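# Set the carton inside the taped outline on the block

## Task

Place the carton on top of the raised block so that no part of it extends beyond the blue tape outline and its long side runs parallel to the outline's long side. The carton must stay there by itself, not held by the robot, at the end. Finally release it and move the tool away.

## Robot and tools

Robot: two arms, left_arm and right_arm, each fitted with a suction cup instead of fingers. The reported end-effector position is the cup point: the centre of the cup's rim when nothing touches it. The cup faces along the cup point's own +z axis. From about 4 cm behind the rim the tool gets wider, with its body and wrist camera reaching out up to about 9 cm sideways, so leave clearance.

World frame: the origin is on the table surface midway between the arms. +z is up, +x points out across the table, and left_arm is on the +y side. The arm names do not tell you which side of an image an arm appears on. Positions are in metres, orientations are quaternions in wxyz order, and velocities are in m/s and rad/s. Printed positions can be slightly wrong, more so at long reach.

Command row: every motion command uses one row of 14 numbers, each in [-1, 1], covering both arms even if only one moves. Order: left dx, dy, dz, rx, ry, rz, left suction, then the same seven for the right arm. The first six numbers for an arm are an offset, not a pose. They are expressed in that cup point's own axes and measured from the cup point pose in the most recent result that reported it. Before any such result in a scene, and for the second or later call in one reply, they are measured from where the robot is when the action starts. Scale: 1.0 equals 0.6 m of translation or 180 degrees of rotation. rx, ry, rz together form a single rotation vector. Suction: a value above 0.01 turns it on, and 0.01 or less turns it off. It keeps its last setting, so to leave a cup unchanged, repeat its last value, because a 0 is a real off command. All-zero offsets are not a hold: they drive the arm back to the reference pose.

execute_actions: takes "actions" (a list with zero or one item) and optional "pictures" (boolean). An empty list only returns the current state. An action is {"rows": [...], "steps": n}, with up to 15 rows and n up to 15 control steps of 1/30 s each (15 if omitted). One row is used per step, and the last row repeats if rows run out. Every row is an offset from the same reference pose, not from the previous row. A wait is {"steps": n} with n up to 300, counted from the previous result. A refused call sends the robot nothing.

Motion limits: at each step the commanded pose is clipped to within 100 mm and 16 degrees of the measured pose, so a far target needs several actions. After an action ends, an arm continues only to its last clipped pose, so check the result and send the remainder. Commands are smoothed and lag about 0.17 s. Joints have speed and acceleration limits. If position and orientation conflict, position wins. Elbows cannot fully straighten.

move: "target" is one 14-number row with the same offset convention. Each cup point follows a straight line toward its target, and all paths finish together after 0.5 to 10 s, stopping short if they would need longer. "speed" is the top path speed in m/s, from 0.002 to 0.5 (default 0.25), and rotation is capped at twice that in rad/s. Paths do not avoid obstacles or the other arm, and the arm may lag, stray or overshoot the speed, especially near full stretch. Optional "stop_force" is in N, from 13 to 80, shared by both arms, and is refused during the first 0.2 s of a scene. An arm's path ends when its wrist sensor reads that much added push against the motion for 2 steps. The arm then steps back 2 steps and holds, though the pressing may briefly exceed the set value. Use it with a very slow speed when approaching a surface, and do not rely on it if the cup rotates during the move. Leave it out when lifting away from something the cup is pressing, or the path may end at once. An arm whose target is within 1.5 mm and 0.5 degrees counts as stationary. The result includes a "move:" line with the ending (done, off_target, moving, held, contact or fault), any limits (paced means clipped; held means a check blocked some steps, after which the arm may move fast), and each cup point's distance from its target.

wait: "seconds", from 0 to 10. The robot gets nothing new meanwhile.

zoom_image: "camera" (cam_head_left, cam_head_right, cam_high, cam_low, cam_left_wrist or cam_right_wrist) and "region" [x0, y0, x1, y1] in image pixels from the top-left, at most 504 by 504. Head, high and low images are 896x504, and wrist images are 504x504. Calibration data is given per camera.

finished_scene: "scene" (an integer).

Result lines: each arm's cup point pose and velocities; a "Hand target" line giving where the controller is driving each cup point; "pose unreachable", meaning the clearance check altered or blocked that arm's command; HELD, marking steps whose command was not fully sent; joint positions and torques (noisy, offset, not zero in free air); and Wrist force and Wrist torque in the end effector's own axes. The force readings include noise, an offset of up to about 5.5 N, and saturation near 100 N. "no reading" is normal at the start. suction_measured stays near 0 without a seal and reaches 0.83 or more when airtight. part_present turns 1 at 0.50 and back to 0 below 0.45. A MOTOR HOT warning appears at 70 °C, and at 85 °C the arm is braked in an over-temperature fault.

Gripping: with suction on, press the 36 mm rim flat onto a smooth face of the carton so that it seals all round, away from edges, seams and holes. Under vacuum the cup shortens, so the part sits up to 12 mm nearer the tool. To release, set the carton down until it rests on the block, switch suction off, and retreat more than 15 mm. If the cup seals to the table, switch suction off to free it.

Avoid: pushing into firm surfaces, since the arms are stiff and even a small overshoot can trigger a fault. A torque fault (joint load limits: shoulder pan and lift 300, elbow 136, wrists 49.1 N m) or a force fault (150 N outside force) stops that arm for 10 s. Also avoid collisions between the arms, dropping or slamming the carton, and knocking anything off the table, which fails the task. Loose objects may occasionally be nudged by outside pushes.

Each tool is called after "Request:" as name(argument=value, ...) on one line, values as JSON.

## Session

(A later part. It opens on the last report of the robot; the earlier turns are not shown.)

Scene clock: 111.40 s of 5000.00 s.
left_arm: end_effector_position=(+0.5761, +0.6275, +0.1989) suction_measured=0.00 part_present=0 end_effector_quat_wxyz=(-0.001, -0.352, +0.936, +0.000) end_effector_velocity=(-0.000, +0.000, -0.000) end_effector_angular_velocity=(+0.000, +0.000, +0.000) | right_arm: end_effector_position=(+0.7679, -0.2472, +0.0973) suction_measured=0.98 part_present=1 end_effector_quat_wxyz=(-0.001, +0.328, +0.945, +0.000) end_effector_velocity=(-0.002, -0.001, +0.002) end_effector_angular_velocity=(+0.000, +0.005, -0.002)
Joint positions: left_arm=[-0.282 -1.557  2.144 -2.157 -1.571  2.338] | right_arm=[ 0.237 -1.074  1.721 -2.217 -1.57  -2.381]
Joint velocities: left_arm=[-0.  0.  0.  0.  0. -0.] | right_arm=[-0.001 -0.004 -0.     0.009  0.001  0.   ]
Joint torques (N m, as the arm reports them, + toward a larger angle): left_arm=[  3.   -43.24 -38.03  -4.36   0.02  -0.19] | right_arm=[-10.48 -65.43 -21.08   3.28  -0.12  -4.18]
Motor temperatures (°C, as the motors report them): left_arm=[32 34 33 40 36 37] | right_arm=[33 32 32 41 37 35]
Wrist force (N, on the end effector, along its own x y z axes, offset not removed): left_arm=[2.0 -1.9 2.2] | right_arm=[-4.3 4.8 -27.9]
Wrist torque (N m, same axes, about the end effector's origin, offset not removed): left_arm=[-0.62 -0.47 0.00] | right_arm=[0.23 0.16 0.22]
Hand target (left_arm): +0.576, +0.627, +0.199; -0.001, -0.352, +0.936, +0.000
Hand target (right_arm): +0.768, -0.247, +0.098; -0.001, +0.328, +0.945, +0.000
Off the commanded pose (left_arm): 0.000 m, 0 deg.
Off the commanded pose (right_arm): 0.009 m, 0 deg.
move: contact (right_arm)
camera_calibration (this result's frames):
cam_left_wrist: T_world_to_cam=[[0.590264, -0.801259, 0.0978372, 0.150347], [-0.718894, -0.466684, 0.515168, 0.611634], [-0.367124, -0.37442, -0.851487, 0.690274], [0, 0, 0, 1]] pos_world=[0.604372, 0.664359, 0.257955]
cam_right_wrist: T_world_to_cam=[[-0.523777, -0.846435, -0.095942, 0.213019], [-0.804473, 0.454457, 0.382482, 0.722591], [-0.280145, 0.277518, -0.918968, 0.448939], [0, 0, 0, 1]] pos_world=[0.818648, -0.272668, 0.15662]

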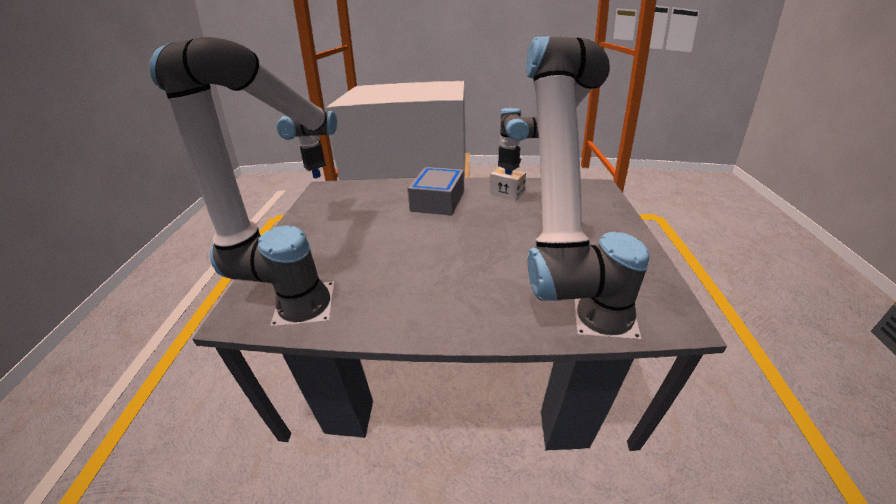

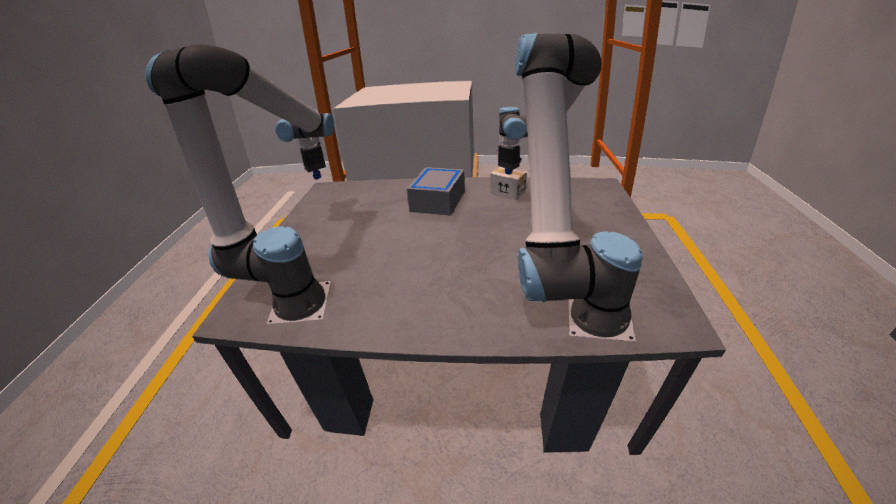

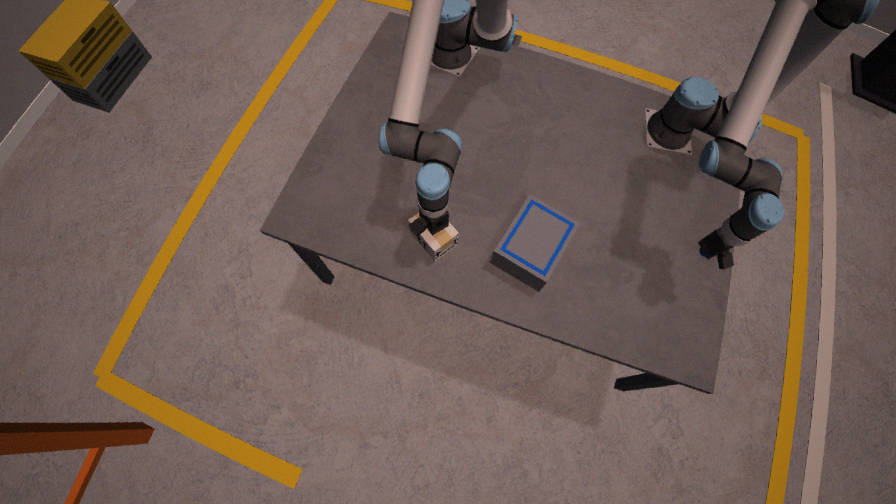

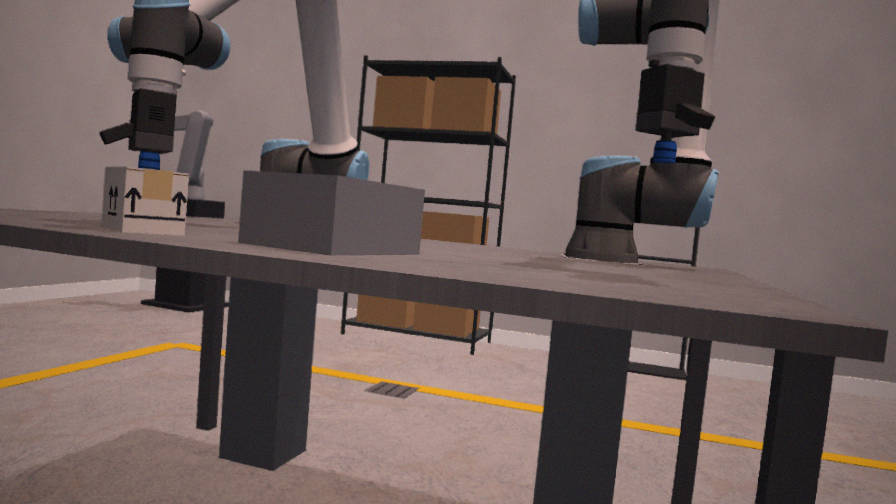

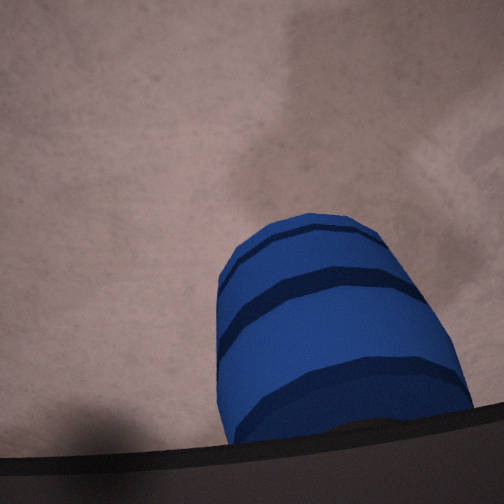

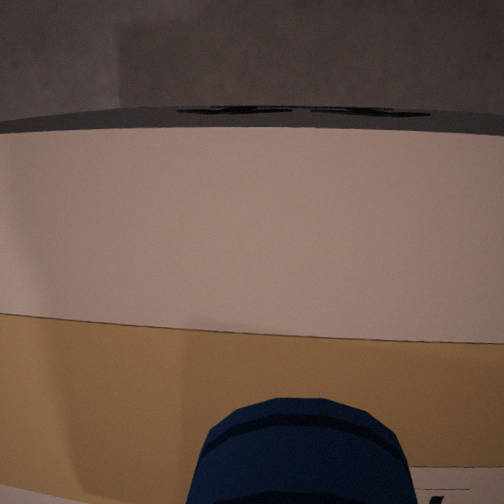

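Request:
move(target=[0,0,0,0,0,0,0, 0,0,-0.285,0,0,0,1], speed=0.15)

Request:
move(target=[0,0,0,0,0,0,0, 0.4563,0.358,0,0,0,0.3894,1], speed=0.2)

Request:
move(target=[0,0,0,0,0,0,0, 0,0,0.055,0,0,0,1], speed=0.08)

Request:
zoom_image(camera="cam_high", region=[460, 170, 620, 300])

Request:
zoom_image(camera="cam_head_left", region=[380, 130, 490, 220])

Request:
zoom_image(camera="cam_low", region=[220, 80, 440, 260])

Scene clock: 129.87 s of 5000.00 s.
left_arm: end_effector_position=(+0.5761, +0.6275, +0.1989) suction_measured=0.00 part_present=0 end_effector_quat_wxyz=(-0.001, -0.352, +0.936, +0.000) end_effector_velocity=(+0.000, +0.000, -0.000) end_effector_angular_velocity=(+0.000, -0.000, +0.000) | right_arm: end_effector_position=(+0.7678, -0.2471, +0.2679) suction_measured=0.98 part_present=1 end_effector_quat_wxyz=(-0.001, +0.328, +0.945, +0.000) end_effector_velocity=(+0.001, +0.000, +0.003) end_effector_angular_velocity=(+0.001, -0.002, -0.001)
Joint positions: left_arm=[-0.282 -1.557  2.144 -2.157 -1.571  2.338] | right_arm=[ 0.237 -1.21   1.584 -1.943 -1.57  -2.381]
Joint velocities: left_arm=[ 0. -0.  0. -0.  0. -0.] | right_arm=[ 0.    -0.001 -0.003  0.002  0.001  0.001]
Joint torques (N m, as the arm reports them, + toward a larger angle): left_arm=[  1.35 -44.33 -36.88  -4.42   0.37   0.03] | right_arm=[ -0.73 -92.18 -53.21  -2.8    1.69   1.14]
Motor temperatures (°C, as the motors report them): left_arm=[32 34 33 40 36 37] | right_arm=[33 33 32 41 37 35]
Wrist force (N, on the end effector, along its own x y z axes, offset not removed): left_arm=[1.4 0.8 0.9] | right_arm=[0.9 1.2 13.4]
Wrist torque (N m, same axes, about the end effector's origin, offset not removed): left_arm=[-0.31 -0.28 -0.05] | right_arm=[0.34 0.00 0.26]
Hand target (left_arm): +0.576, +0.627, +0.199; -0.001, -0.352, +0.936, +0.000
Hand target (right_arm): +0.768, -0.247, +0.268; -0.001, +0.328, +0.945, +0.000
Off the commanded pose (left_arm): 0.000 m, 0 deg.
Off the commanded pose (right_arm): 0.001 m, 0 deg.
After step 90, 13.80 s passed at rest.
move: done
camera_calibration (this result's frames):
cam_left_wrist: T_world_to_cam=[[0.590264, -0.801259, 0.0978373, 0.150347], [-0.718894, -0.466684, 0.515168, 0.611634], [-0.367124, -0.37442, -0.851487, 0.690274], [0, 0, 0, 1]] pos_world=[0.604372, 0.664359, 0.257955]
cam_right_wrist: T_world_to_cam=[[-0.523731, -0.846461, -0.0959651, 0.229362], [-0.804497, 0.454402, 0.382496, 0.657257], [-0.280162, 0.277529, -0.91896, 0.605722], [0, 0, 0, 1]] pos_world=[0.818585, -0.272618, 0.327247]

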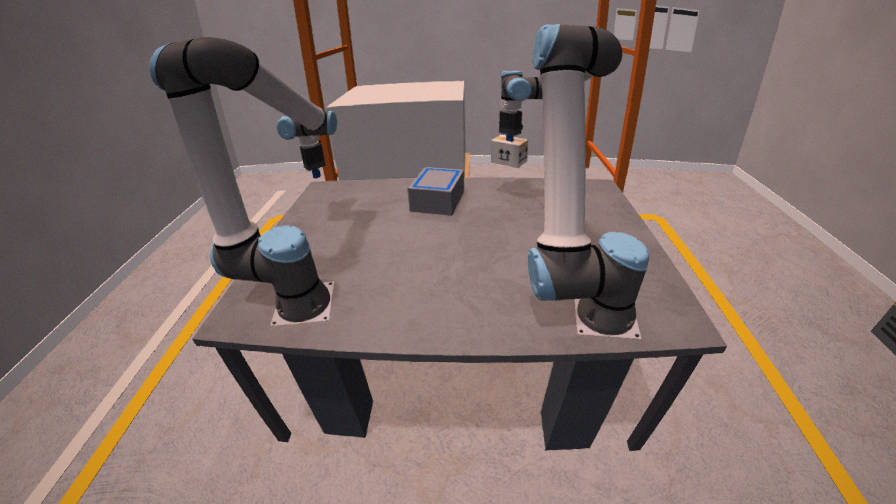

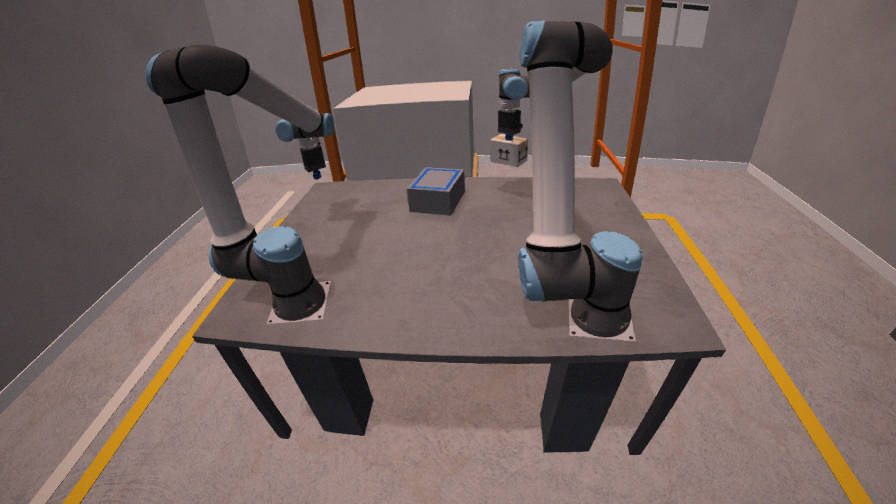

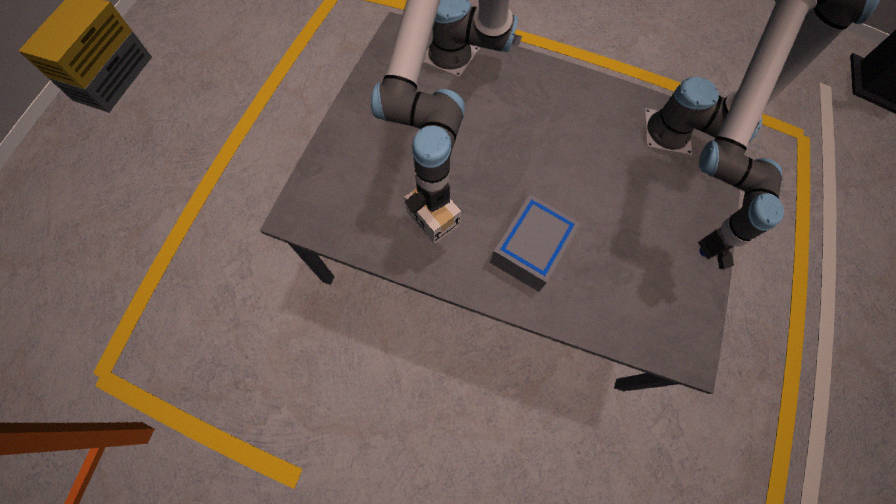

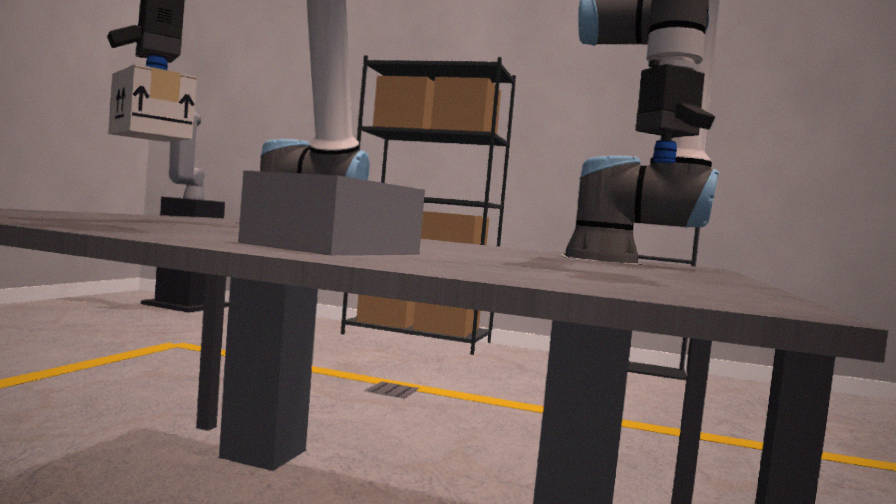

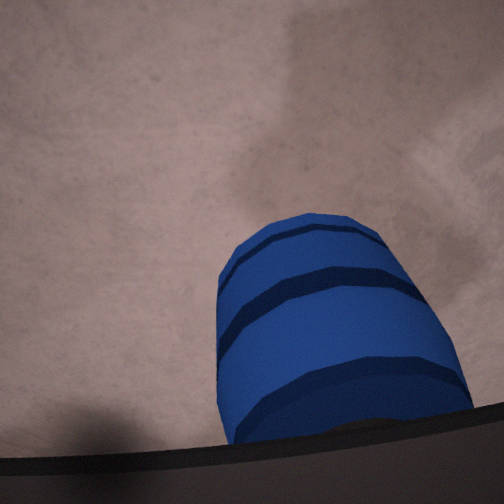

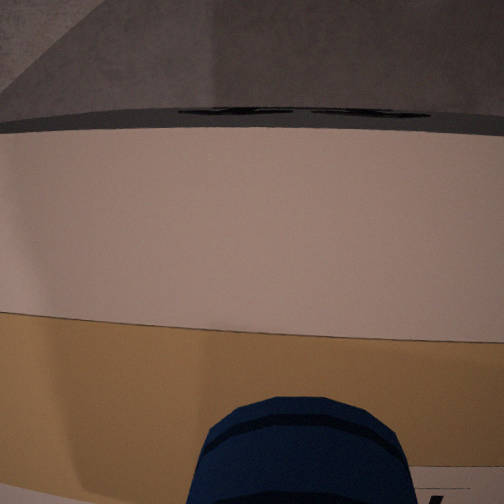

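Scene clock: 133.47 s of 5000.00 s.
left_arm: end_effector_position=(+0.5761, +0.6275, +0.1989) suction_measured=0.00 part_present=0 end_effector_quat_wxyz=(-0.001, -0.352, +0.936, +0.000) end_effector_velocity=(-0.000, -0.000, -0.000) end_effector_angular_velocity=(-0.000, +0.001, +0.000) | right_arm: end_effector_position=(+0.6859, +0.0905, +0.2679) suction_measured=0.98 part_present=1 end_effector_quat_wxyz=(-0.001, +0.811, +0.585, -0.000) end_effector_velocity=(-0.001, +0.003, +0.000) end_effector_angular_velocity=(+0.000, -0.000, -0.008)
Joint positions: left_arm=[-0.282 -1.557  2.144 -2.157 -1.571  2.338] | right_arm=[ 0.621 -1.081  1.393 -1.883 -1.57  -0.774]
Joint velocities: left_arm=[-0.     0.     0.    -0.    -0.001 -0.   ] | right_arm=[ 0.003  0.002 -0.003  0.     0.     0.011]
Joint torques (N m, as the arm reports them, + toward a larger angle): left_arm=[  2.69 -45.06 -37.99  -4.18   0.09  -0.06] | right_arm=[  6.19 -86.34 -55.28  -2.4   -3.18   3.83]
Motor temperatures (°C, as the motors report them): left_arm=[32 34 33 40 36 37] | right_arm=[33 33 32 41 37 35]
Wrist force (N, on the end effector, along its own x y z axes, offset not removed): left_arm=[-0.9 -1.4 1.5] | right_arm=[1.7 0.4 13.5]
Wrist torque (N m, same axes, about the end effector's origin, offset not removed): left_arm=[-0.60 -0.02 -0.07] | right_arm=[0.26 -0.14 0.22]
Hand target (left_arm): +0.576, +0.627, +0.199; -0.001, -0.352, +0.936, +0.000
Hand target (right_arm): +0.686, +0.091, +0.268; -0.001, +0.811, +0.585, -0.000
Off the commanded pose (left_arm): 0.000 m, 0 deg.
Off the commanded pose (right_arm): 0.001 m, 0 deg.
move: done
camera_calibration (this result's frames):
cam_right_wrist: T_world_to_cam=[[-0.974588, 0.203286, -0.0940853, 0.686037], [0.153303, 0.911547, 0.38155, -0.260096], [0.163327, 0.357431, -0.919547, 0.17783], [0, 0, 0, 1]] pos_world=[0.679433, 0.0340661, 0.327309]

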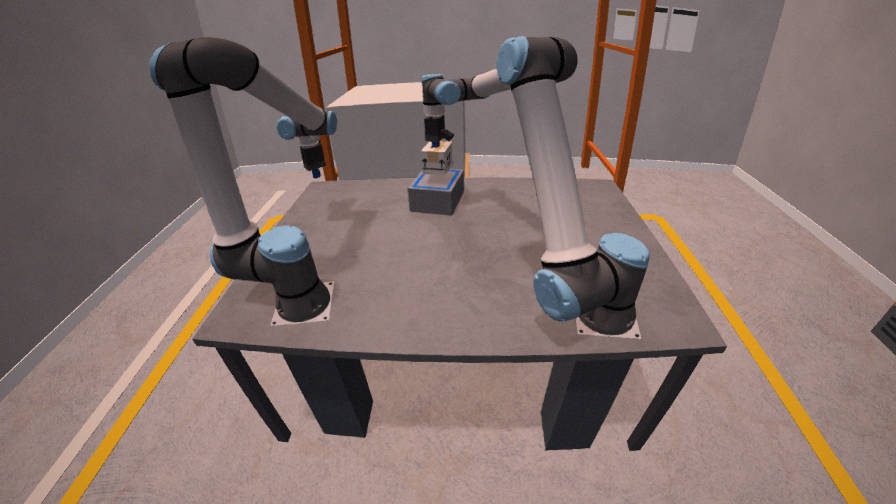

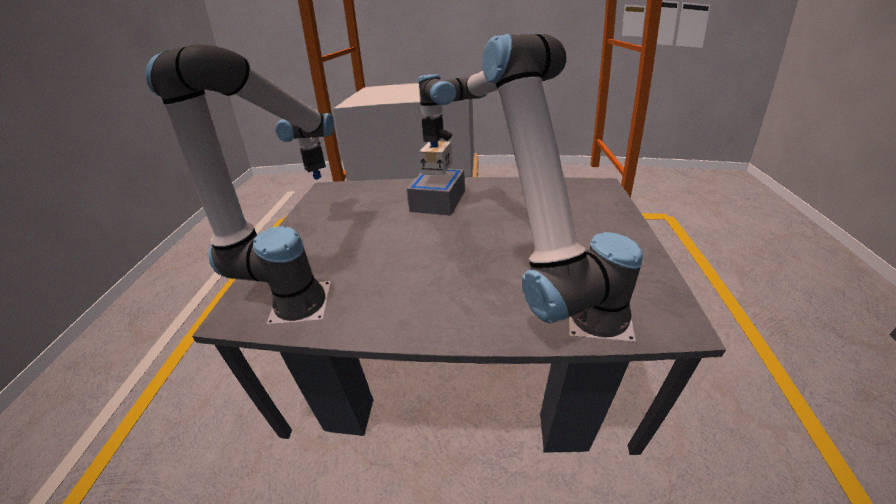

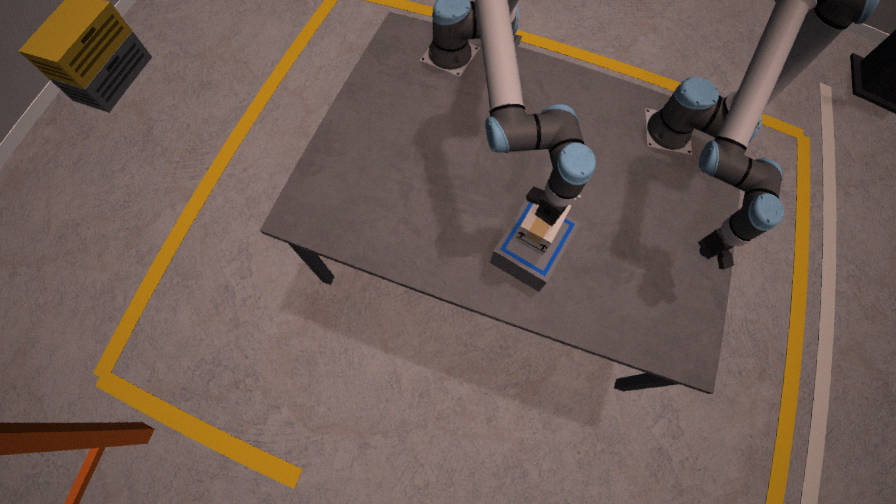

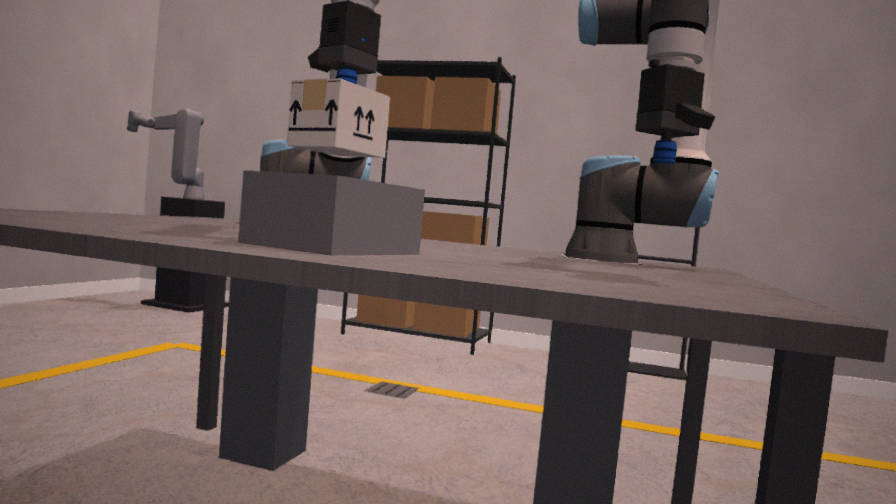

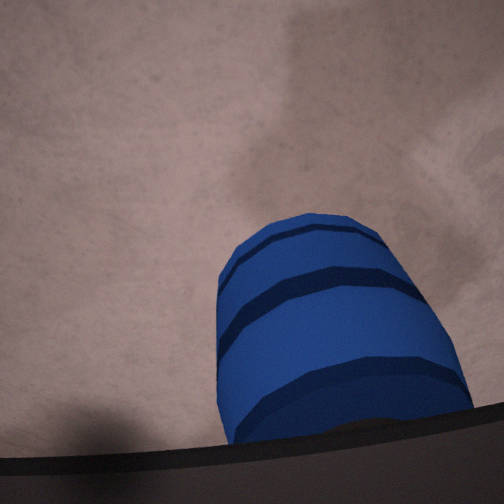

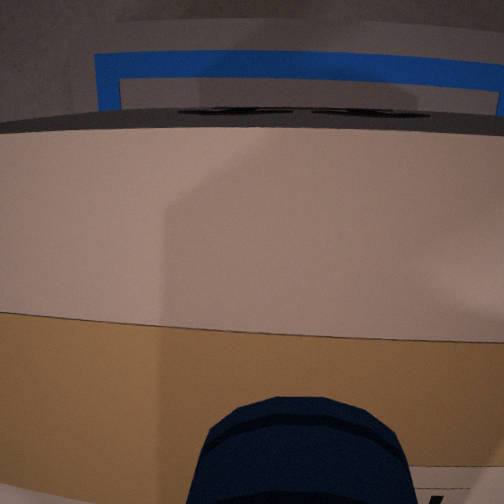

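Scene clock: 134.37 s of 5000.00 s.
left_arm: end_effector_position=(+0.5761, +0.6275, +0.1989) suction_measured=0.00 part_present=0 end_effector_quat_wxyz=(-0.001, -0.352, +0.936, +0.000) end_effector_velocity=(-0.000, +0.000, -0.000) end_effector_angular_velocity=(+0.001, +0.001, -0.000) | right_arm: end_effector_position=(+0.6859, +0.0905, +0.2351) suction_measured=0.98 part_present=1 end_effector_quat_wxyz=(-0.001, +0.811, +0.585, -0.000) end_effector_velocity=(-0.000, +0.000, -0.002) end_effector_angular_velocity=(+0.000, +0.000, -0.001)
Joint positions: left_arm=[-0.282 -1.557  2.144 -2.157 -1.571  2.338] | right_arm=[ 0.621 -1.063  1.426 -1.934 -1.57  -0.774]
Joint velocities: left_arm=[-0.     0.001  0.    -0.     0.001  0.   ] | right_arm=[ 0.     0.001  0.002 -0.003  0.     0.001]
Joint torques (N m, as the arm reports them, + toward a larger angle): left_arm=[  0.24 -44.94 -37.19  -4.47   0.11   0.19] | right_arm=[-13.01 -84.18 -41.97  -7.75  -2.03  -3.44]
Motor temperatures (°C, as the motors report them): left_arm=[32 34 33 40 36 37] | right_arm=[33 33 32 41 37 35]
Wrist force (N, on the end effector, along its own x y z axes, offset not removed): left_arm=[0.0 -2.8 3.4] | right_arm=[-0.1 0.6 13.0]
Wrist torque (N m, same axes, about the end effector's origin, offset not removed): left_arm=[-0.87 -0.08 0.06] | right_arm=[0.26 0.13 0.30]
Hand target (left_arm): +0.576, +0.627, +0.199; -0.001, -0.352, +0.936, +0.000
Hand target (right_arm): +0.686, +0.090, +0.235; -0.001, +0.811, +0.585, -0.000
Off the commanded pose (left_arm): 0.000 m, 0 deg.
Off the commanded pose (right_arm): 0.000 m, 0 deg.
move: done
camera_calibration (this result's frames):
cam_left_wrist: T_world_to_cam=[[0.590264, -0.801259, 0.0978372, 0.150347], [-0.718894, -0.466684, 0.515168, 0.611634], [-0.367124, -0.37442, -0.851487, 0.690274], [0, 0, 0, 1]] pos_world=[0.604372, 0.664359, 0.257955]
cam_right_wrist: T_world_to_cam=[[-0.97459, 0.203275, -0.0940988, 0.68296], [0.153289, 0.911554, 0.381538, -0.247591], [0.163333, 0.357418, -0.919551, 0.147707], [0, 0, 0, 1]] pos_world=[0.679433, 0.0340715, 0.294555]

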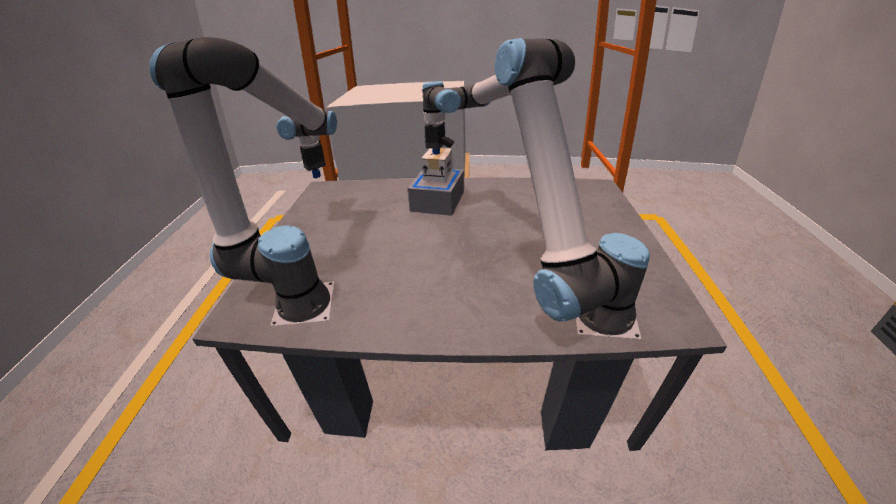

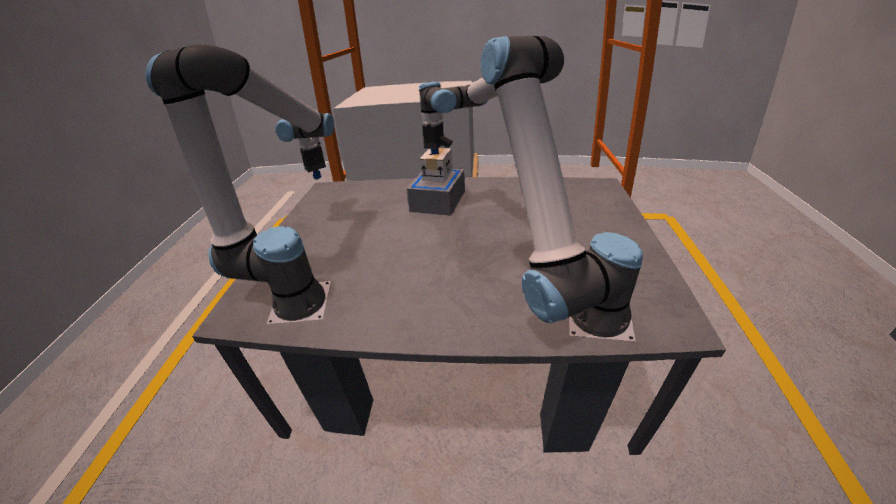

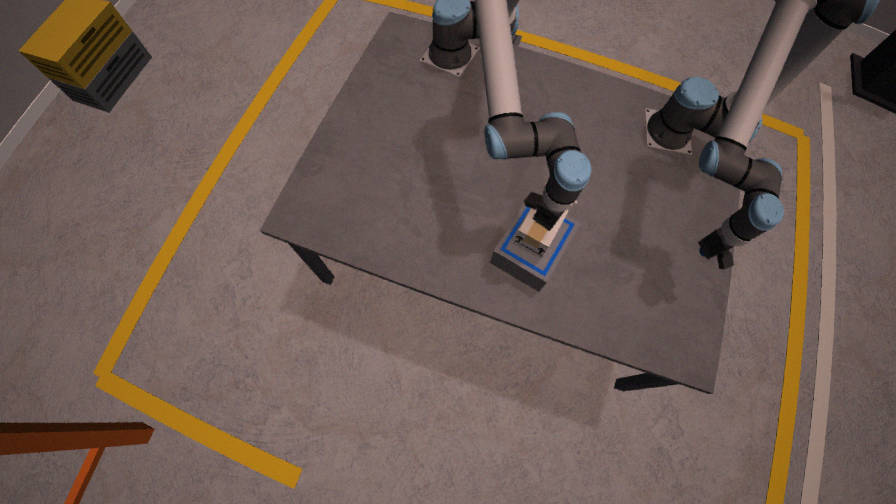

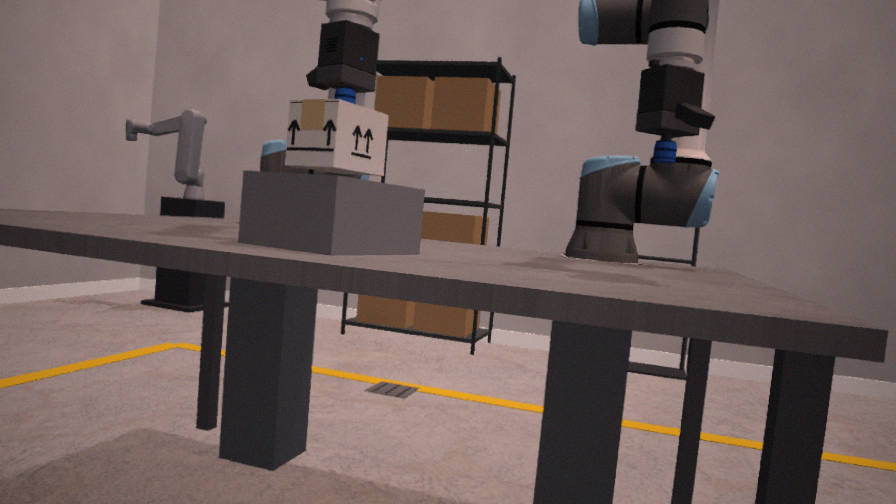

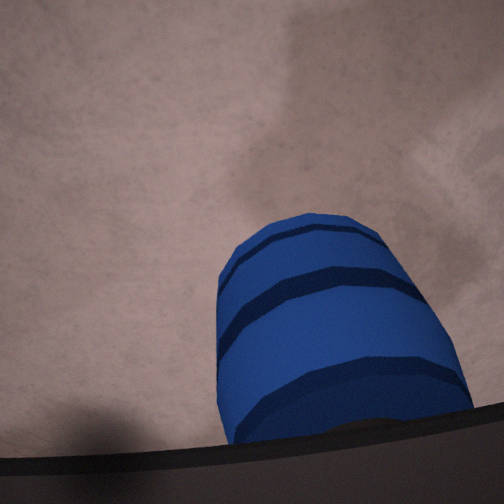

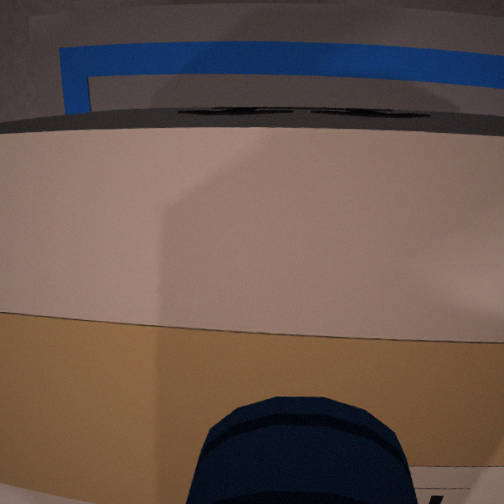

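Region (460, 170, 620, 300) of cam_high's 896x504 image, scaled by 3.150, with more detail than that image has; it fills the top 410 rows of this view, and the rest is white.

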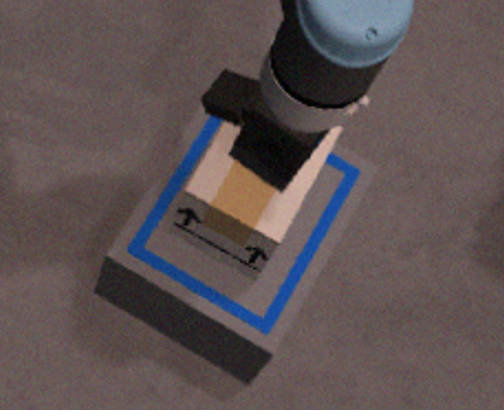

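Region (380, 130, 490, 220) of cam_head_left's 896x504 image, scaled by 4.582, with more detail than that image has; it fills the top 412 rows of this view, and the rest is white.

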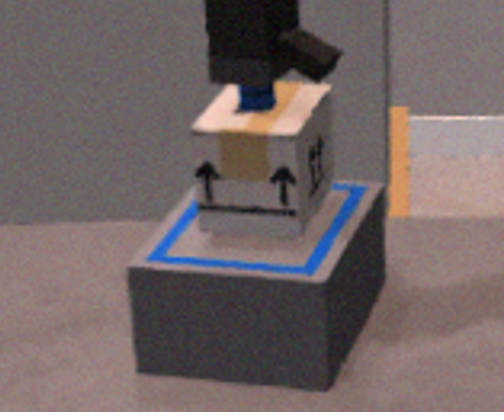

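Region (220, 80, 440, 260) of cam_low's 896x504 image, scaled by 2.291, with more detail than that image has; it fills the top 412 rows of this view, and the rest is white.

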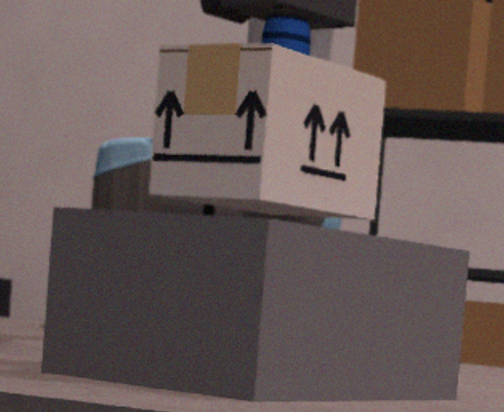

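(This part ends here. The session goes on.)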